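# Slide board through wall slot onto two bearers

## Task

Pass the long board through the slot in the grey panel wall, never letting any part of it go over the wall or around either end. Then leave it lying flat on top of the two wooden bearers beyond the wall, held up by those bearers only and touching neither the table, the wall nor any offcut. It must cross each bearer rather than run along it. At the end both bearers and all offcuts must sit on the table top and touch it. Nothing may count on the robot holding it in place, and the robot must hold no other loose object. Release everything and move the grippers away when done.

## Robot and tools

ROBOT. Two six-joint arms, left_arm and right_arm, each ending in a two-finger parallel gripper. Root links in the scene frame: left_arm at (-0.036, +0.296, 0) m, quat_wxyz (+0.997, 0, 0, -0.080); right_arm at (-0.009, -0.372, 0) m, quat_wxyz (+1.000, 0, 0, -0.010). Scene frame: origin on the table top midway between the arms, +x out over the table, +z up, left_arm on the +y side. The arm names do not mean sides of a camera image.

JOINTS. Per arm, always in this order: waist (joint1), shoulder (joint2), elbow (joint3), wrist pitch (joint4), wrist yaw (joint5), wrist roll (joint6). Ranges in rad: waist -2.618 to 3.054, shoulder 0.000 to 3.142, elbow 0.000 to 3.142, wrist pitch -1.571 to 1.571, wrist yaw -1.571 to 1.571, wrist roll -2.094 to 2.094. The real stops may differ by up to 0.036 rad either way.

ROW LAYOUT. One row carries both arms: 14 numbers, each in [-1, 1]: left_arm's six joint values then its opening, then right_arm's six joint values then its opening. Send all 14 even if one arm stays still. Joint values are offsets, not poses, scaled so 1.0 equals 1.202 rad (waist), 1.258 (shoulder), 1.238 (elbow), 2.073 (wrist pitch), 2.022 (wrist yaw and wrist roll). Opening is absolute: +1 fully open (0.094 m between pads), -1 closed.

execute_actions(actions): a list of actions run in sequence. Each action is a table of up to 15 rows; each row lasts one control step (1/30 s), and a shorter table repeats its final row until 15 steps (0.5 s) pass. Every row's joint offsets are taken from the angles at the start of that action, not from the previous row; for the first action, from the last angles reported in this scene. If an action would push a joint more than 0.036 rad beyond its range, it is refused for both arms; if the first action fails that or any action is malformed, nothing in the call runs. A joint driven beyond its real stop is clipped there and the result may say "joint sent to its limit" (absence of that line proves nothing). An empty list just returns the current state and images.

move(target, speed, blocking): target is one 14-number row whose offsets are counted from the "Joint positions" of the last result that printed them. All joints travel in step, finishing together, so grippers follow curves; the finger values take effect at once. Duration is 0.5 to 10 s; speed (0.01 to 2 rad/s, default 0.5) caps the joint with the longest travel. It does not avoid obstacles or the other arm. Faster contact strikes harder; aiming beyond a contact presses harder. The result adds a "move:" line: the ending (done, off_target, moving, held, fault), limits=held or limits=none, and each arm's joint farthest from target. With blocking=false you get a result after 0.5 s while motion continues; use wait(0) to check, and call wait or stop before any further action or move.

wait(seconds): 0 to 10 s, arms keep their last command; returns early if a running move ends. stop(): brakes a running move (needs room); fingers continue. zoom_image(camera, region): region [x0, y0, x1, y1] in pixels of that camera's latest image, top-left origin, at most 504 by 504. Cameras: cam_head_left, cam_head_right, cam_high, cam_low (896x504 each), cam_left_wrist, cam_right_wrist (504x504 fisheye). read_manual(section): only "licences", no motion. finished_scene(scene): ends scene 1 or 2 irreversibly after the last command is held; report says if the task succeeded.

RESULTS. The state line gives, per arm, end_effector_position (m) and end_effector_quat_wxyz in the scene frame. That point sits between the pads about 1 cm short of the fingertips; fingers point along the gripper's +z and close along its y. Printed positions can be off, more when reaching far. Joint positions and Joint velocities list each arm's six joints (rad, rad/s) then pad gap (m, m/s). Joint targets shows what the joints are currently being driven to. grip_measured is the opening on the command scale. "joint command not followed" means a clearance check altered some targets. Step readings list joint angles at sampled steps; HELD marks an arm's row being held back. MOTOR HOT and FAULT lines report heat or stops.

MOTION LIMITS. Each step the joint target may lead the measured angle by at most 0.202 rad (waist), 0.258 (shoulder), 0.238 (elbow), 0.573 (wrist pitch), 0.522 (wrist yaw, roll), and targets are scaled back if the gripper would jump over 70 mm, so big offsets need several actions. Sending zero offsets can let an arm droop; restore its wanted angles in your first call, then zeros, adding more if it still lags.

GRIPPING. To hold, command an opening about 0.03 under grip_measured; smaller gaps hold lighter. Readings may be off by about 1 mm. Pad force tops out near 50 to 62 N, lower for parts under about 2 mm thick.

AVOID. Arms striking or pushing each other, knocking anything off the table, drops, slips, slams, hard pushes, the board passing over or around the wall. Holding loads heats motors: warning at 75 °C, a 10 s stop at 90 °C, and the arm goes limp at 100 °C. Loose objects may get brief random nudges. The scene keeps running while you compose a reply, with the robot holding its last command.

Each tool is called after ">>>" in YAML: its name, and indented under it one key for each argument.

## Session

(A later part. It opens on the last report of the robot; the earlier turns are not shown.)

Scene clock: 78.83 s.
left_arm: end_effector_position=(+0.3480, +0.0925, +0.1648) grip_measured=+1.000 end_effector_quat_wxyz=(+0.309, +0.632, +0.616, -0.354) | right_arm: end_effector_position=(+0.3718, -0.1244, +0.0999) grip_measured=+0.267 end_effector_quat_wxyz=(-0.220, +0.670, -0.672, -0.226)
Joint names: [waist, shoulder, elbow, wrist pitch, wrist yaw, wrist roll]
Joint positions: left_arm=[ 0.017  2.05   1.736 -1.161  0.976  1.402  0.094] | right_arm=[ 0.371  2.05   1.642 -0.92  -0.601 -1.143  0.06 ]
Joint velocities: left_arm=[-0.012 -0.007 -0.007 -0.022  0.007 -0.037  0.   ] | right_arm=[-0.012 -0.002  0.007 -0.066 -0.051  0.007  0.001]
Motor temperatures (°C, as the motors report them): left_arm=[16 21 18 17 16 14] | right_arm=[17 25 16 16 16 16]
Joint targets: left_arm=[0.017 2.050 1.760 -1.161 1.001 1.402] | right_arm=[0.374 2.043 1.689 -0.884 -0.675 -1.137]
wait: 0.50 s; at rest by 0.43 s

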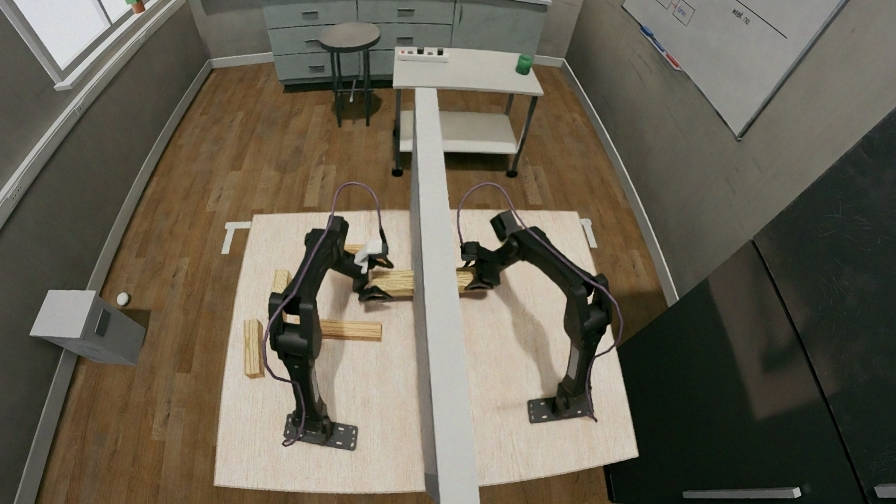

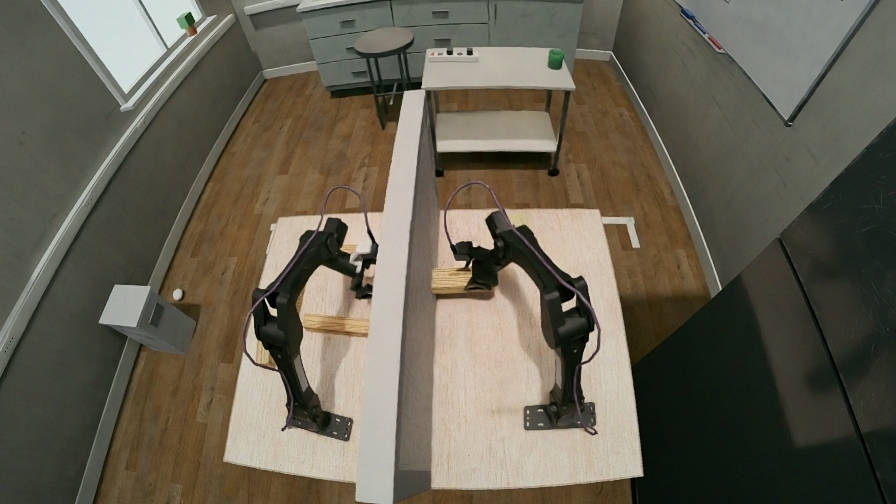

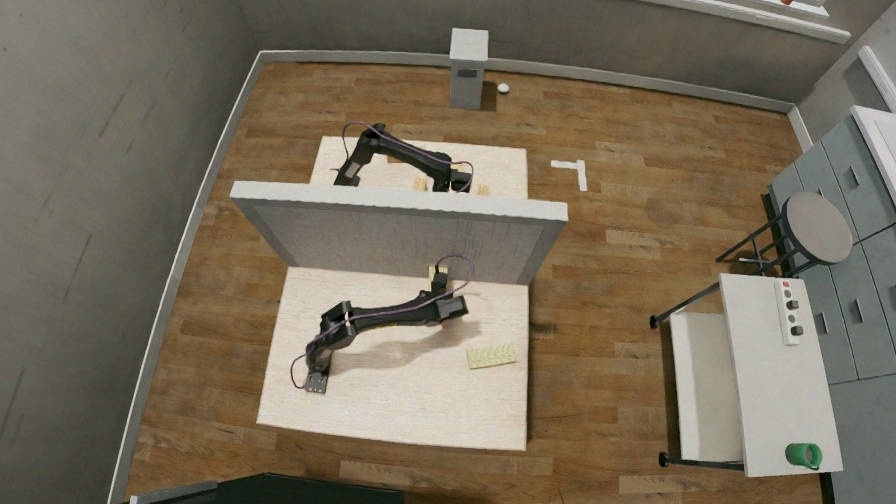

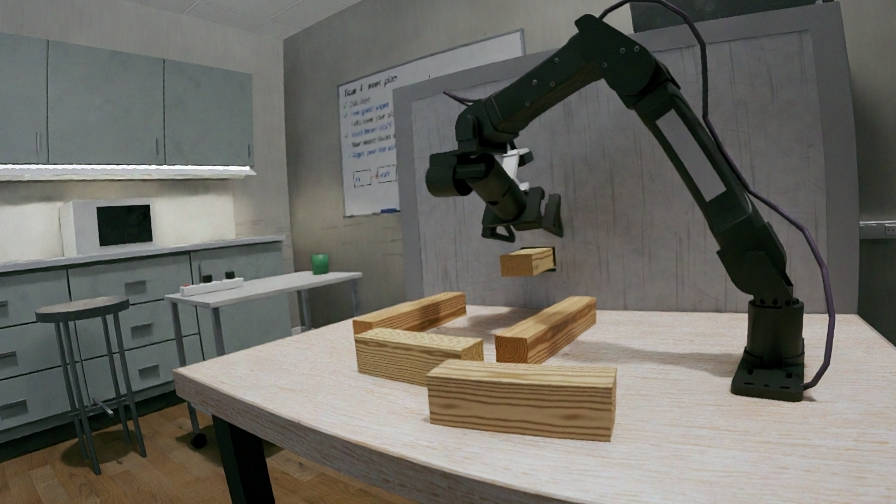

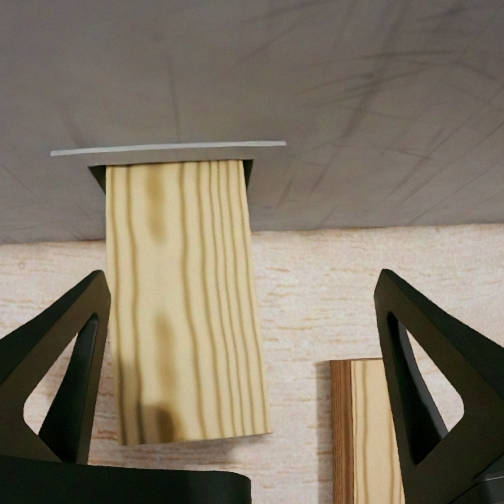

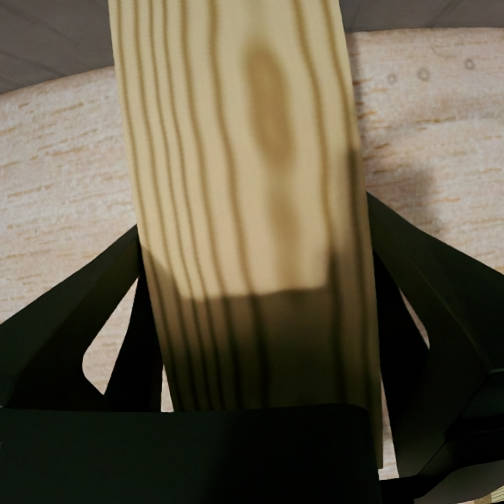

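>>> execute_actions:
  actions:
    - [[-0.0039,0.0043,0.0376,-0.0037,-0.0007,-0.0027,1,0.0068,0.0037,0.0444,0.0189,-0.0356,0.0065,0.1],[-0.0077,0.0086,0.0551,-0.0075,-0.0143,-0.0054,1,0.0111,0.0050,0.0469,0.0204,-0.0347,0.0099,0.1],[-0.0116,0.0129,0.0727,-0.0112,-0.0280,-0.0081,1,0.0154,0.0063,0.0493,0.0219,-0.0337,0.0134,0.1],[-0.0155,0.0173,0.0902,-0.0150,-0.0416,-0.0108,1,0.0197,0.0077,0.0518,0.0234,-0.0327,0.0169,0.1],[-0.0193,0.0216,0.1078,-0.0187,-0.0553,-0.0135,1,0.0240,0.0090,0.0542,0.0249,-0.0318,0.0204,0.1],[-0.0232,0.0259,0.1253,-0.0225,-0.0690,-0.0162,1,0.0283,0.0103,0.0567,0.0264,-0.0308,0.0238,0.1],[-0.0271,0.0302,0.1429,-0.0262,-0.0826,-0.0189,1,0.0326,0.0116,0.0591,0.0280,-0.0298,0.0273,0.1],[-0.0309,0.0345,0.1604,-0.0300,-0.0963,-0.0215,1,0.0369,0.0129,0.0616,0.0295,-0.0288,0.0308,0.1],[-0.0348,0.0388,0.1780,-0.0337,-0.1099,-0.0242,1,0.0412,0.0142,0.0640,0.0310,-0.0279,0.0343,0.1],[-0.0387,0.0431,0.1956,-0.0375,-0.1236,-0.0269,1,0.0455,0.0156,0.0665,0.0325,-0.0269,0.0377,0.1],[-0.0425,0.0474,0.2131,-0.0412,-0.1373,-0.0296,1,0.0498,0.0169,0.0689,0.0340,-0.0259,0.0412,0.1],[-0.0464,0.0518,0.2131,-0.0450,-0.1509,-0.0323,1,0.0541,0.0182,0.0714,0.0355,-0.0250,0.0412,0.1],[-0.0503,0.0561,0.2131,-0.0487,-0.1646,-0.0350,1,0.0584,0.0195,0.0738,0.0370,-0.0240,0.0412,0.1],[-0.0541,0.0604,0.2131,-0.0525,-0.1782,-0.0377,1,0.0584,0.0195,0.0738,0.0370,-0.0240,0.0412,0.1],[-0.0580,0.0647,0.2131,-0.0562,-0.1919,-0.0404,1,0.0584,0.0195,0.0738,0.0370,-0.0240,0.0412,0.1]]

>>> wait:
  seconds: 0.6

Scene clock: 82.13 s.
left_arm: end_effector_position=(+0.3827, +0.0964, +0.1759) grip_measured=+1.000 end_effector_quat_wxyz=(+0.275, +0.680, +0.641, -0.225) | right_arm: end_effector_position=(+0.3721, -0.0969, +0.0985) grip_measured=+0.267 end_effector_quat_wxyz=(-0.220, +0.672, -0.670, -0.225)
Joint names: [waist, shoulder, elbow, wrist pitch, wrist yaw, wrist roll]
Joint positions: left_arm=[-0.038  2.095  1.975 -1.22   0.696  1.347  0.094] | right_arm=[ 0.434  2.083  1.684 -0.889 -0.582 -1.076  0.06 ]
Joint velocities: left_arm=[-0.134  0.081  0.056 -0.183 -0.799 -0.183  0.   ] | right_arm=[ 0.12   0.007  0.037  0.022 -0.007  0.007  0.001]
Motor temperatures (°C, as the motors report them): left_arm=[16 21 18 17 16 14] | right_arm=[17 25 17 17 16 16]
Joint targets: left_arm=[-0.052 2.131 1.999 -1.278 0.588 1.320] | right_arm=[0.442 2.074 1.733 -0.843 -0.649 -1.060]
Step readings (joint positions):
0: left_arm=[0.017 2.050 1.736 -1.161 0.976 1.402] | right_arm=[0.371 2.050 1.642 -0.920 -0.601 -1.142]
1: left_arm=[0.017 2.050 1.738 -1.162 0.974 1.401] | right_arm=[0.371 2.051 1.642 -0.919 -0.601 -1.141]
2: left_arm=[0.017 2.051 1.745 -1.165 0.968 1.400] | right_arm=[0.372 2.053 1.644 -0.919 -0.601 -1.139]
4: left_arm=[0.015 2.058 1.777 -1.172 0.942 1.396] | right_arm=[0.375 2.061 1.652 -0.916 -0.597 -1.132]
8: left_arm=[0.001 2.073 1.868 -1.185 0.865 1.381] | right_arm=[0.393 2.073 1.665 -0.906 -0.589 -1.110]
15: Joint positions above

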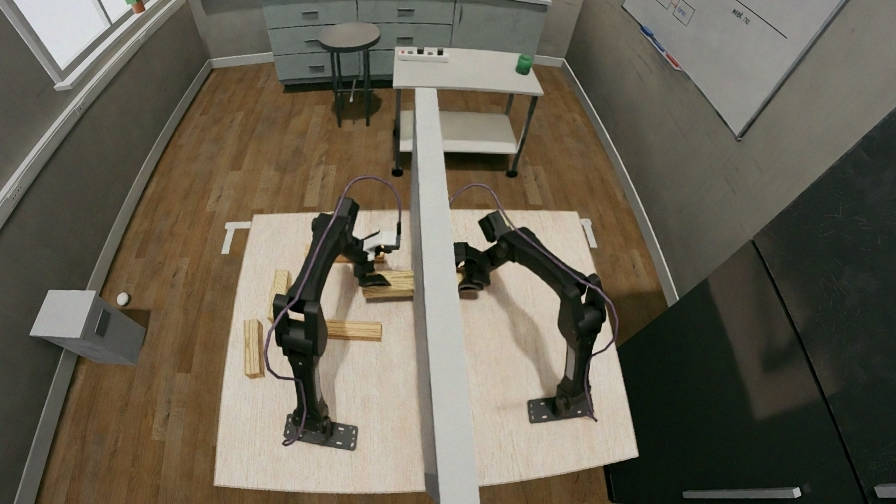

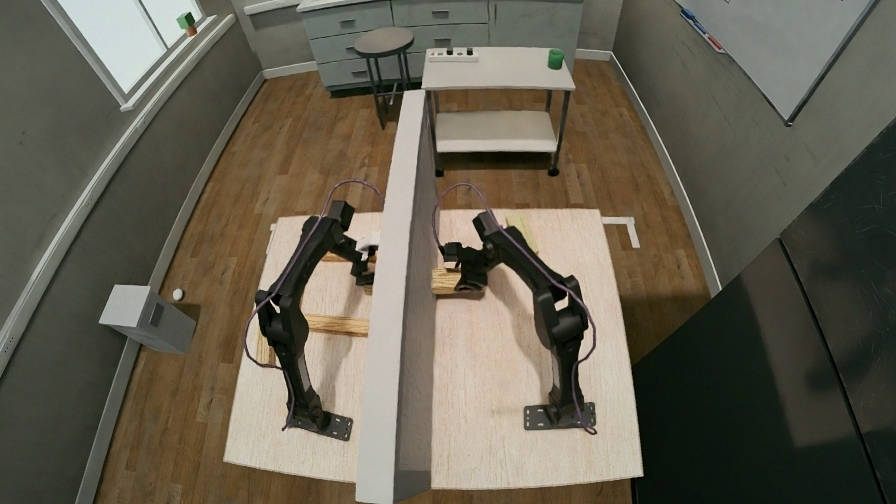

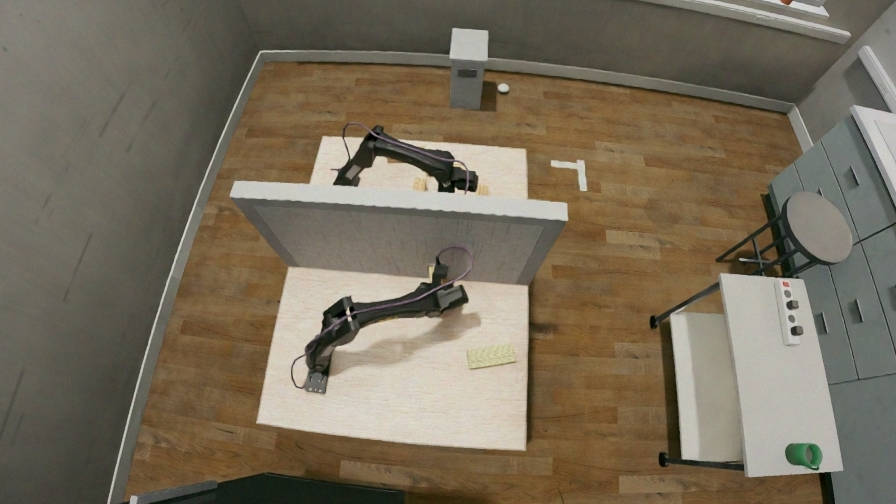

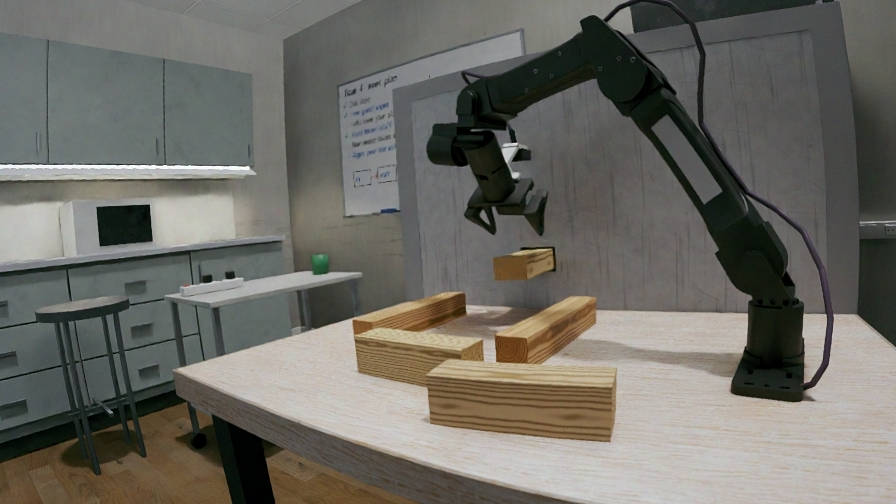

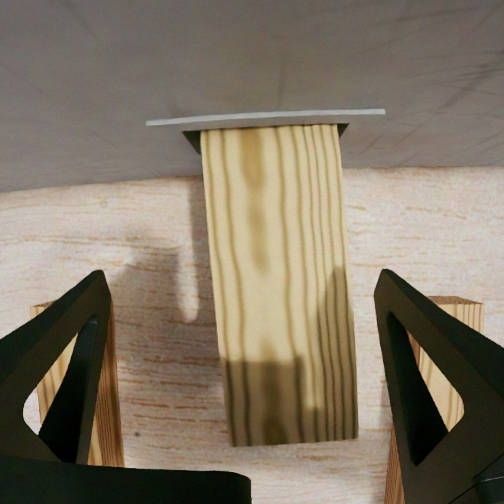

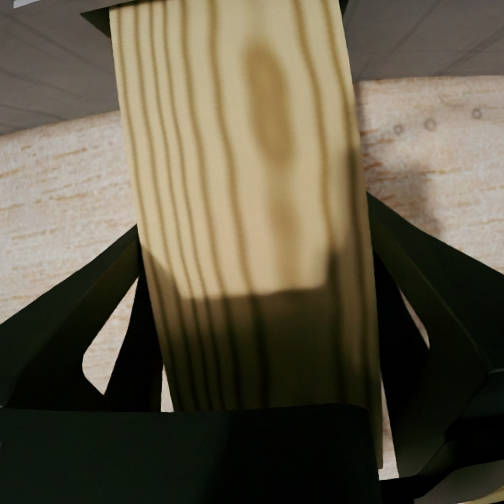

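Scene clock: 82.73 s.
left_arm: end_effector_position=(+0.3791, +0.1083, +0.1496) grip_measured=+1.000 end_effector_quat_wxyz=(+0.217, +0.679, +0.671, -0.203) | right_arm: end_effector_position=(+0.3725, -0.0948, +0.0991) grip_measured=+0.267 end_effector_quat_wxyz=(-0.221, +0.671, -0.672, -0.224)
Joint names: [waist, shoulder, elbow, wrist pitch, wrist yaw, wrist roll]
Joint positions: left_arm=[-0.049  2.126  1.976 -1.261  0.585  1.325  0.094] | right_arm=[ 0.439  2.083  1.686 -0.884 -0.579 -1.065  0.06 ]
Joint velocities: left_arm=[-0.002 -0.002 -0.012 -0.095  0.022  0.022  0.   ] | right_arm=[-0.002  0.007 -0.012 -0.037 -0.037 -0.051 -0.001]
Motor temperatures (°C, as the motors report them): left_arm=[16 21 18 17 16 14] | right_arm=[17 25 17 17 16 16]
Joint targets: left_arm=[-0.052 2.131 1.999 -1.278 0.588 1.320] | right_arm=[0.441 2.074 1.733 -0.843 -0.649 -1.059]
wait: 0.60 s; no rest

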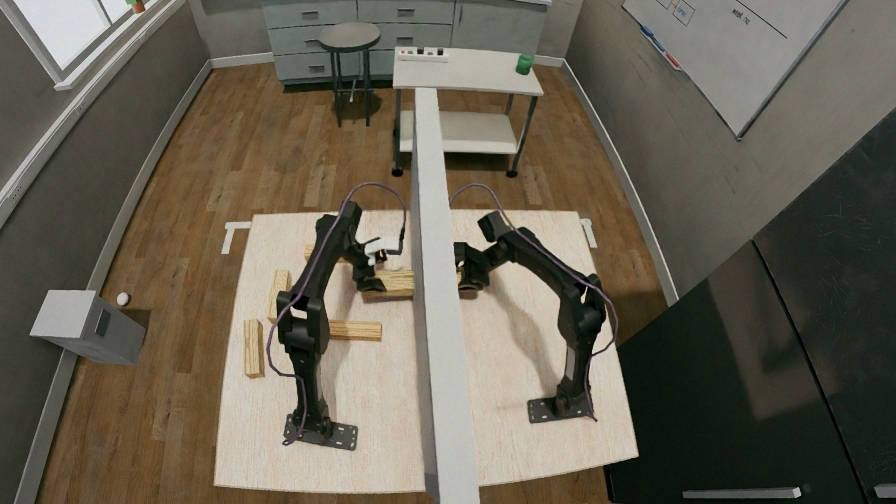

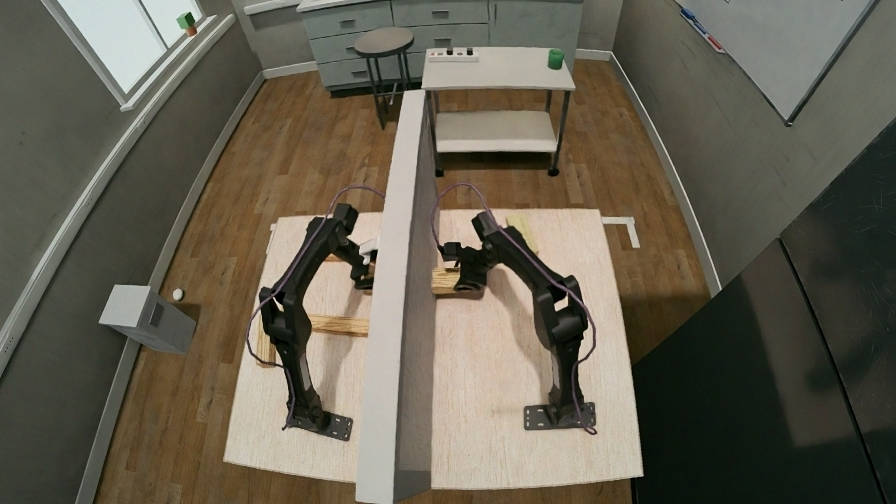

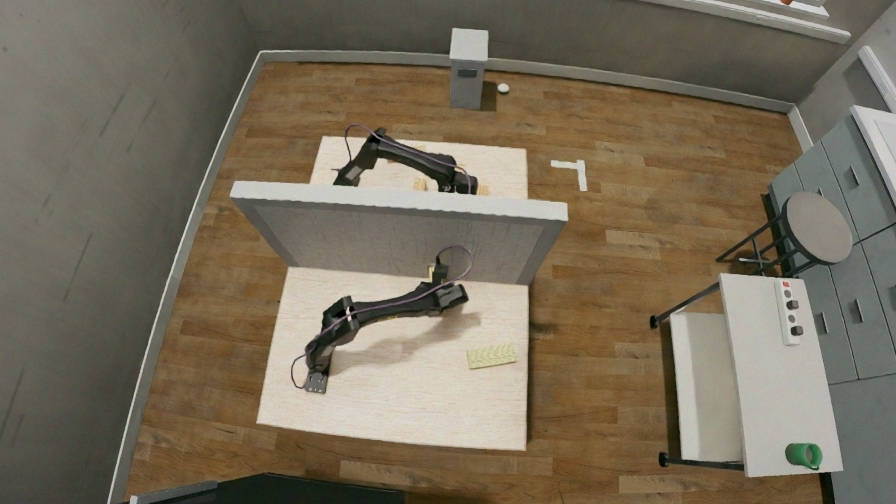

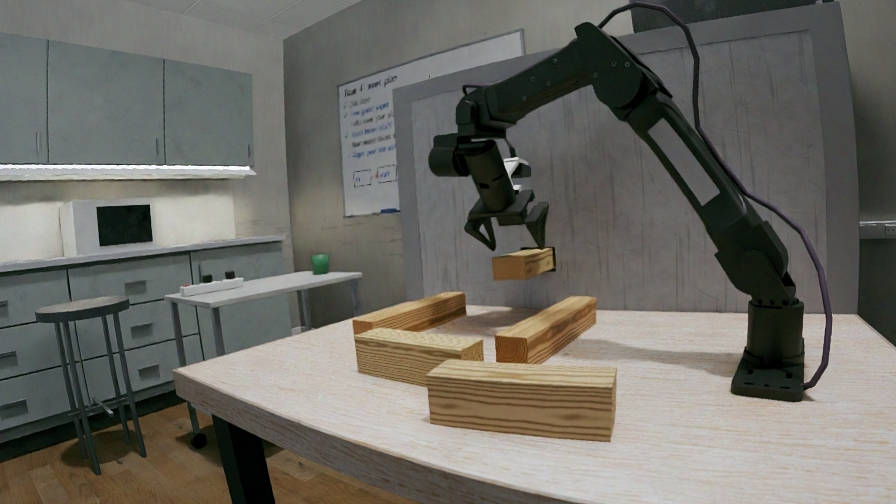

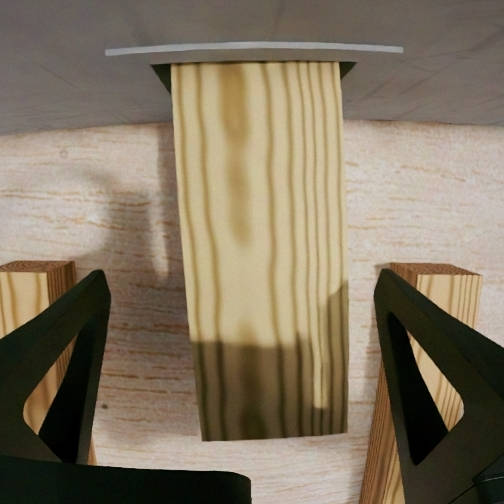

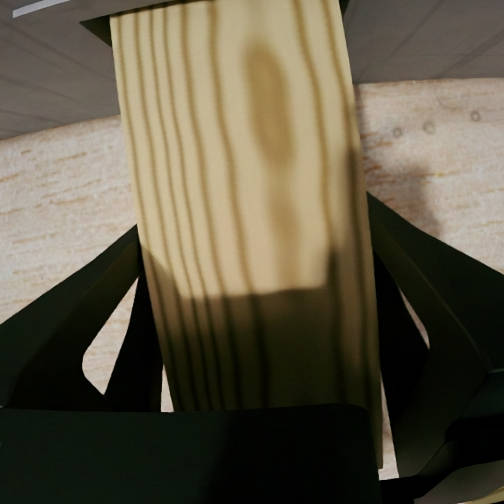

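>>> zoom_image:
  camera: "cam_head_left"
  region: [290, 170, 470, 330]

>>> zoom_image:
  camera: "cam_low"
  region: [400, 120, 620, 320]

Region (290, 170, 470, 330) of cam_head_left's 896x504 image, scaled by 2.800, with more detail than that image has.

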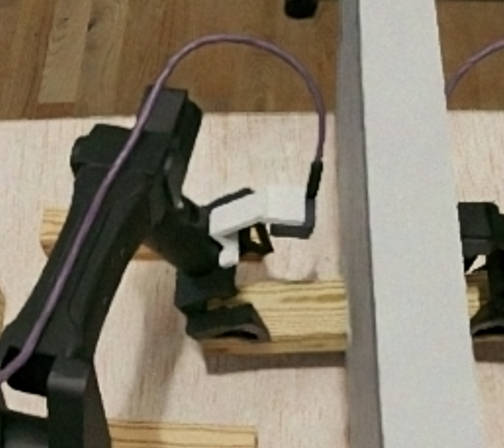

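Region (400, 120, 620, 320) of cam_low's 896x504 image, scaled by 2.291, with more detail than that image has; it fills the top 458 rows of this view, and the rest is white.

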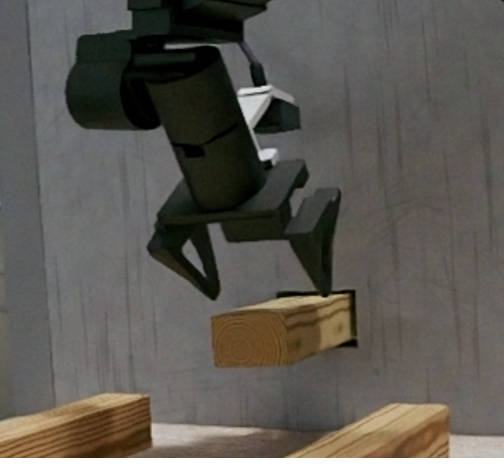

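>>> execute_actions:
  actions:
    - [[-0.0030,-0.0038,0.0093,0.0095,-0.0014,-0.0053,1,0.0017,-0.0072,0.0380,0.0198,-0.0346,0.0030,0.1],[-0.0059,-0.0075,0.0,0.0190,-0.0027,-0.0106,1,0.0017,-0.0072,0.0380,0.0198,-0.0346,0.0030,0.1],[-0.0089,-0.0113,-0.0144,0.0284,-0.0041,-0.0159,1,0.0017,-0.0072,0.0380,0.0198,-0.0346,0.0030,0.1],[-0.0119,-0.0150,-0.0288,0.0379,-0.0055,-0.0212,1,0.0017,-0.0072,0.0380,0.0198,-0.0346,0.0030,0.1],[-0.0149,-0.0188,-0.0432,0.0474,-0.0069,-0.0266,1,0.0017,-0.0072,0.0380,0.0198,-0.0346,0.0030,0.1],[-0.0178,-0.0226,-0.0576,0.0569,-0.0082,-0.0319,1,0.0017,-0.0072,0.0380,0.0198,-0.0346,0.0030,0.1],[-0.0208,-0.0263,-0.0720,0.0664,-0.0096,-0.0372,1,0.0017,-0.0072,0.0380,0.0198,-0.0346,0.0030,0.1],[-0.0238,-0.0301,-0.0864,0.0759,-0.0110,-0.0425,1,0.0017,-0.0072,0.0380,0.0198,-0.0346,0.0030,0.1],[-0.0267,-0.0338,-0.1008,0.0853,-0.0123,-0.0478,1,0.0017,-0.0072,0.0380,0.0198,-0.0346,0.0030,0.1],[-0.0297,-0.0376,-0.1152,0.0948,-0.0137,-0.0531,1,0.0017,-0.0072,0.0380,0.0198,-0.0346,0.0030,0.1],[-0.0297,-0.0414,-0.1296,0.1043,-0.0137,-0.0531,1,0.0017,-0.0072,0.0380,0.0198,-0.0346,0.0030,0.1],[-0.0297,-0.0451,-0.1440,0.1138,-0.0137,-0.0531,1,0.0017,-0.0072,0.0380,0.0198,-0.0346,0.0030,0.1],[-0.0297,-0.0489,-0.1584,0.1138,-0.0137,-0.0531,1,0.0017,-0.0072,0.0380,0.0198,-0.0346,0.0030,0.1],[-0.0297,-0.0489,-0.1728,0.1138,-0.0137,-0.0531,1,0.0017,-0.0072,0.0380,0.0198,-0.0346,0.0030,0.1],[-0.0297,-0.0489,-0.1872,0.1138,-0.0137,-0.0531,1,0.0017,-0.0072,0.0380,0.0198,-0.0346,0.0030,0.1]]

>>> wait:
  seconds: 0.7

Scene clock: 86.03 s.
left_arm: end_effector_position=(+0.3760, +0.0984, +0.1126) grip_measured=+1.000 end_effector_quat_wxyz=(+0.213, +0.664, +0.689, -0.196) | right_arm: end_effector_position=(+0.3725, -0.0948, +0.0991) grip_measured=+0.267 end_effector_quat_wxyz=(-0.221, +0.671, -0.672, -0.224)
Joint names: [waist, shoulder, elbow, wrist pitch, wrist yaw, wrist roll]
Joint positions: left_arm=[-0.081  2.097  1.79  -1.067  0.557  1.235  0.094] | right_arm=[ 0.439  2.083  1.686 -0.884 -0.579 -1.065  0.06 ]
Joint velocities: left_arm=[ 0.002 -0.105 -0.486  0.139 -0.007 -0.11   0.   ] | right_arm=[-0.002 -0.002 -0.002 -0.066 -0.037 -0.007  0.001]
Motor temperatures (°C, as the motors report them): left_arm=[16 21 18 17 16 14] | right_arm=[17 25 17 17 16 16]
Joint targets: left_arm=[-0.084 2.064 1.744 -1.025 0.557 1.218] | right_arm=[0.441 2.073 1.733 -0.843 -0.649 -1.059]
Step readings (joint positions):
0: left_arm=[-0.049 2.126 1.976 -1.261 0.583 1.324] | right_arm=[0.439 2.083 1.686 -0.884 -0.579 -1.065]
1: left_arm=[-0.049 2.126 1.976 -1.260 0.582 1.324] | right_arm=[0.439 2.083 1.686 -0.884 -0.579 -1.065]
2: left_arm=[-0.049 2.126 1.976 -1.256 0.581 1.321] | right_arm=[0.439 2.083 1.686 -0.884 -0.579 -1.065]
4: left_arm=[-0.049 2.126 1.973 -1.237 0.577 1.311] | right_arm=[0.439 2.083 1.686 -0.884 -0.579 -1.065]
8: left_arm=[-0.058 2.117 1.919 -1.171 0.568 1.280] | right_arm=[0.439 2.083 1.686 -0.884 -0.579 -1.065]
15: Joint positions above

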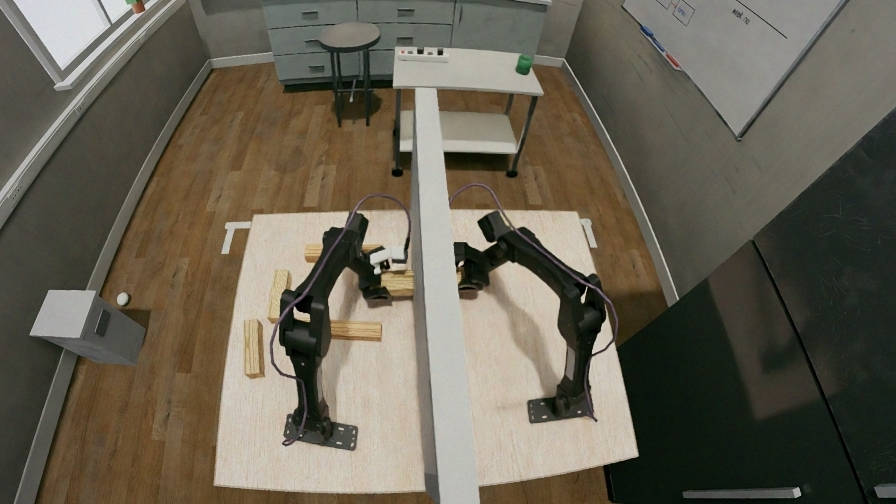

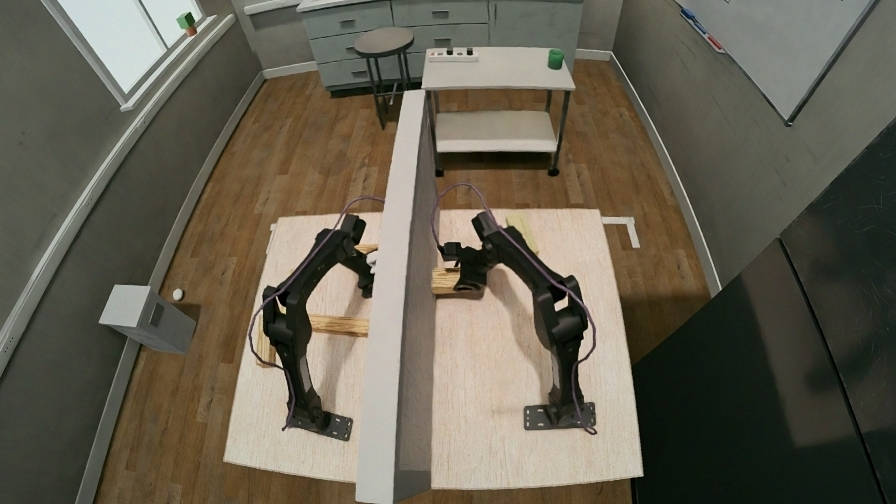

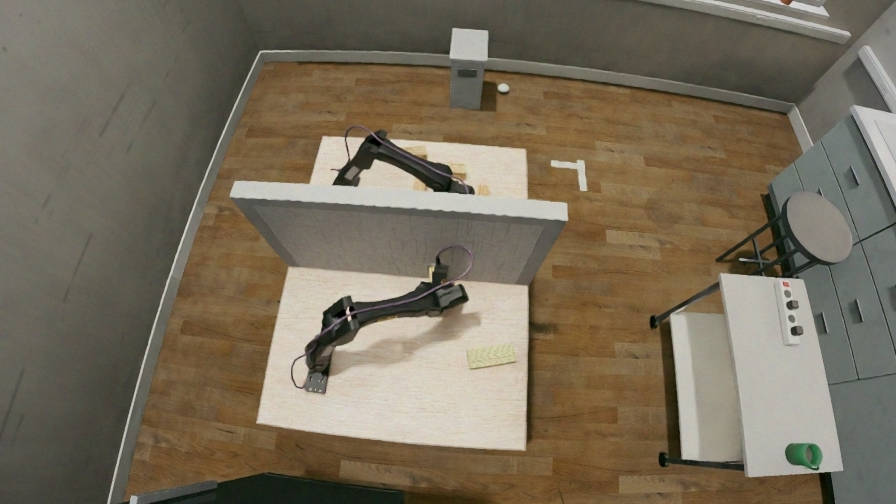

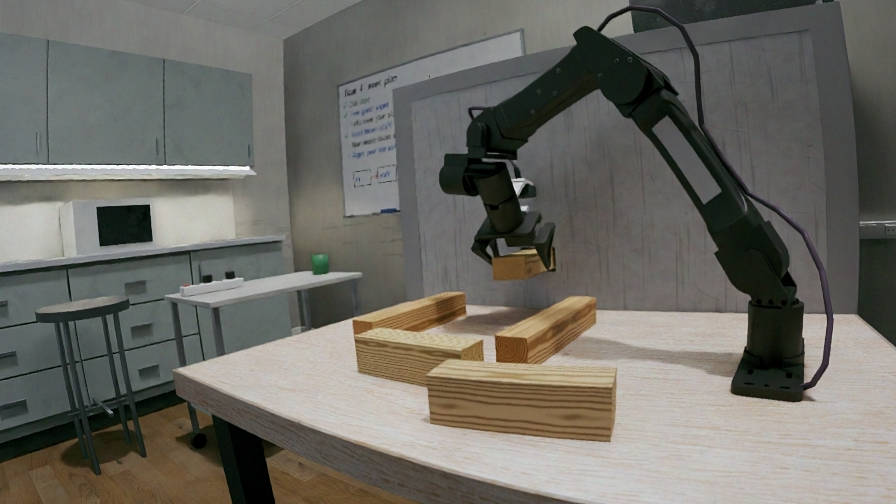

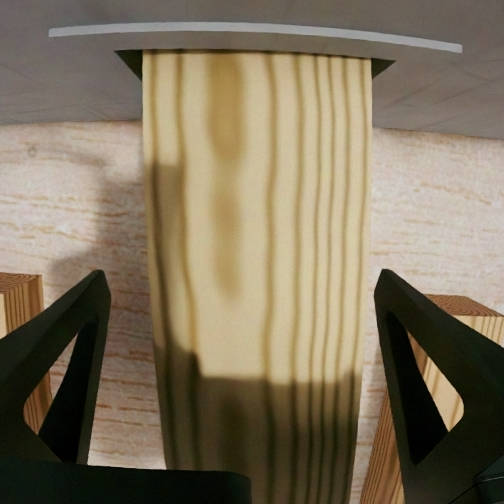

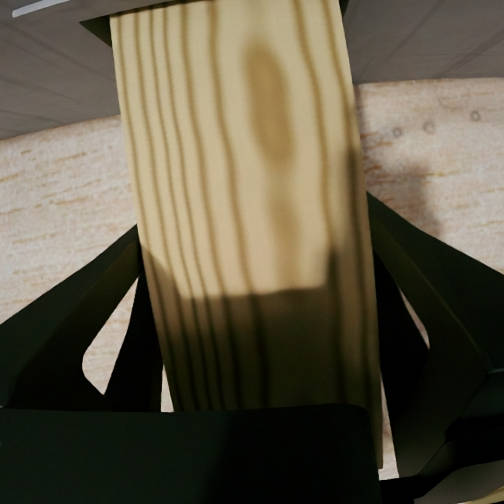

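Scene clock: 86.73 s.
left_arm: end_effector_position=(+0.3762, +0.0991, +0.1050) grip_measured=+1.000 end_effector_quat_wxyz=(+0.213, +0.660, +0.694, -0.194) | right_arm: end_effector_position=(+0.3725, -0.0948, +0.0991) grip_measured=+0.267 end_effector_quat_wxyz=(-0.221, +0.671, -0.672, -0.224)
Joint names: [waist, shoulder, elbow, wrist pitch, wrist yaw, wrist roll]
Joint positions: left_arm=[-0.081  2.095  1.757 -1.032  0.552  1.223  0.094] | right_arm=[ 0.439  2.083  1.686 -0.884 -0.579 -1.065  0.06 ]
Joint velocities: left_arm=[ 0.022  0.002  0.012 -0.051 -0.007  0.007  0.   ] | right_arm=[ 0.012  0.002 -0.007 -0.007  0.007  0.022 -0.001]
Motor temperatures (°C, as the motors report them): left_arm=[16 21 18 17 16 14] | right_arm=[17 25 17 17 16 16]
Joint targets: left_arm=[-0.084 2.064 1.744 -1.025 0.557 1.218] | right_arm=[0.441 2.073 1.733 -0.843 -0.649 -1.059]
wait: 0.70 s; at rest by 0.63 s

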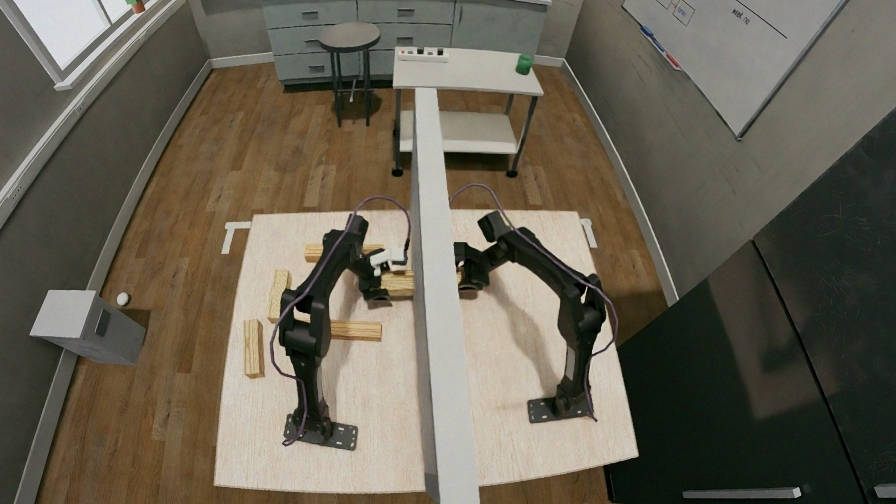

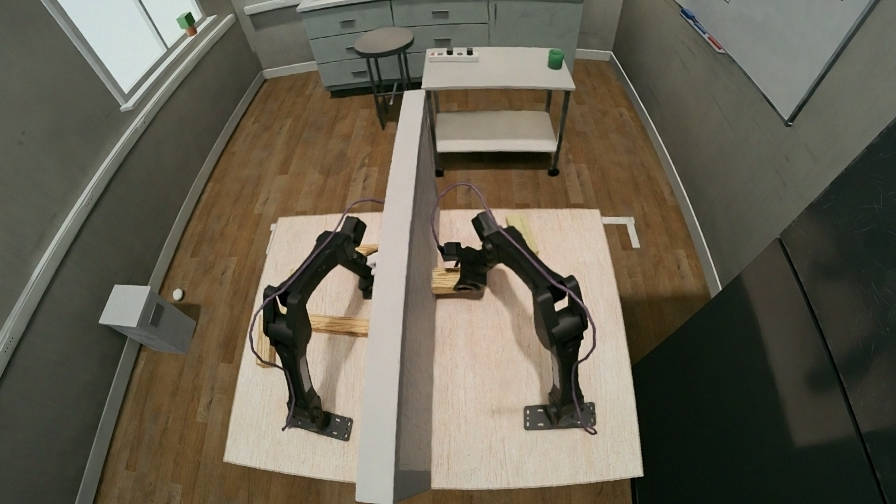

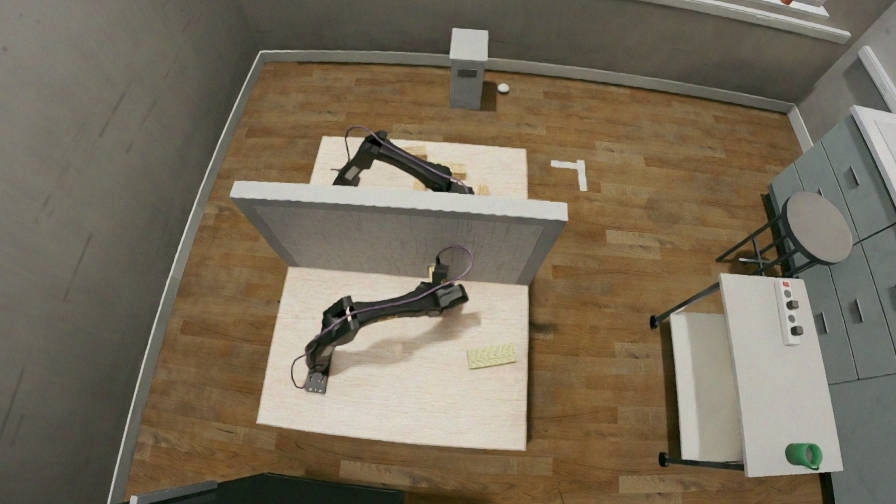

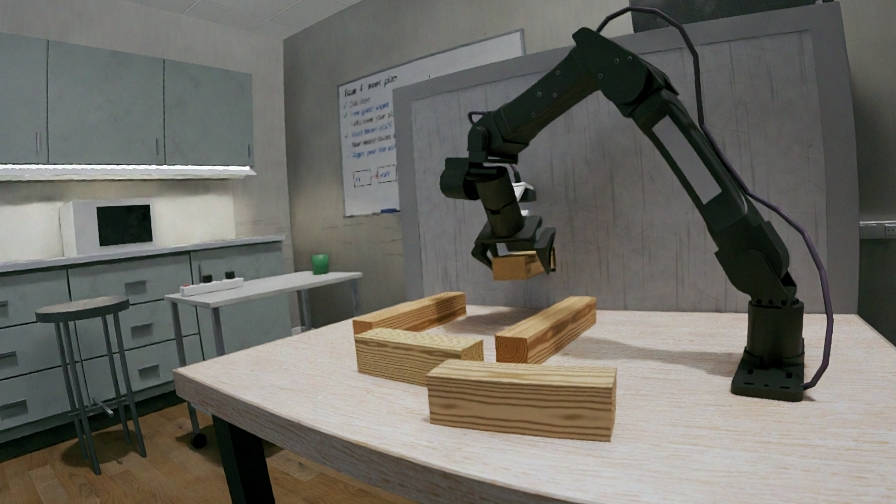

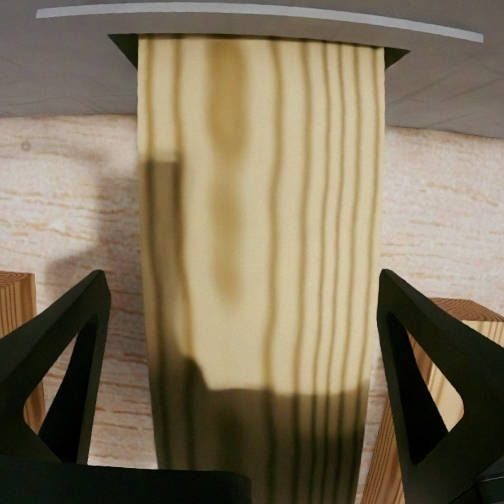

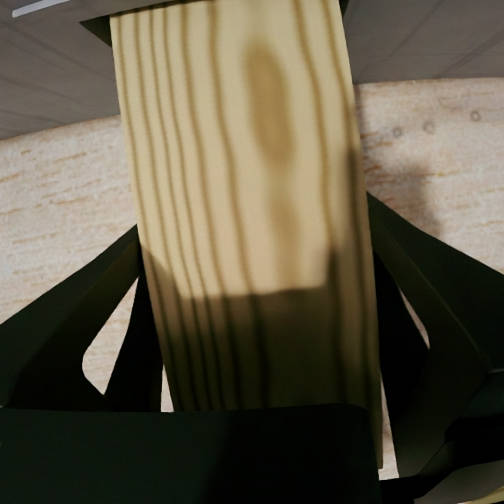

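>>> zoom_image:
  camera: "cam_low"
  region: [440, 190, 600, 310]

Region (440, 190, 600, 310) of cam_low's 896x504 image, scaled by 3.150, with more detail than that image has; it fills the top 378 rows of this view, and the rest is white.

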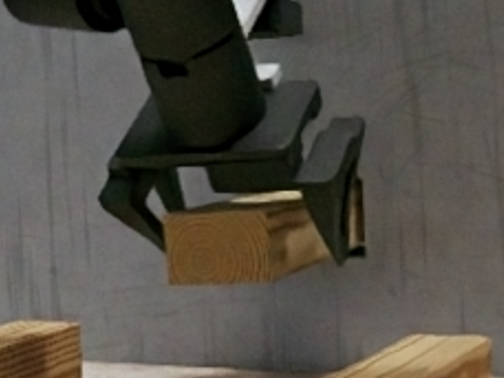

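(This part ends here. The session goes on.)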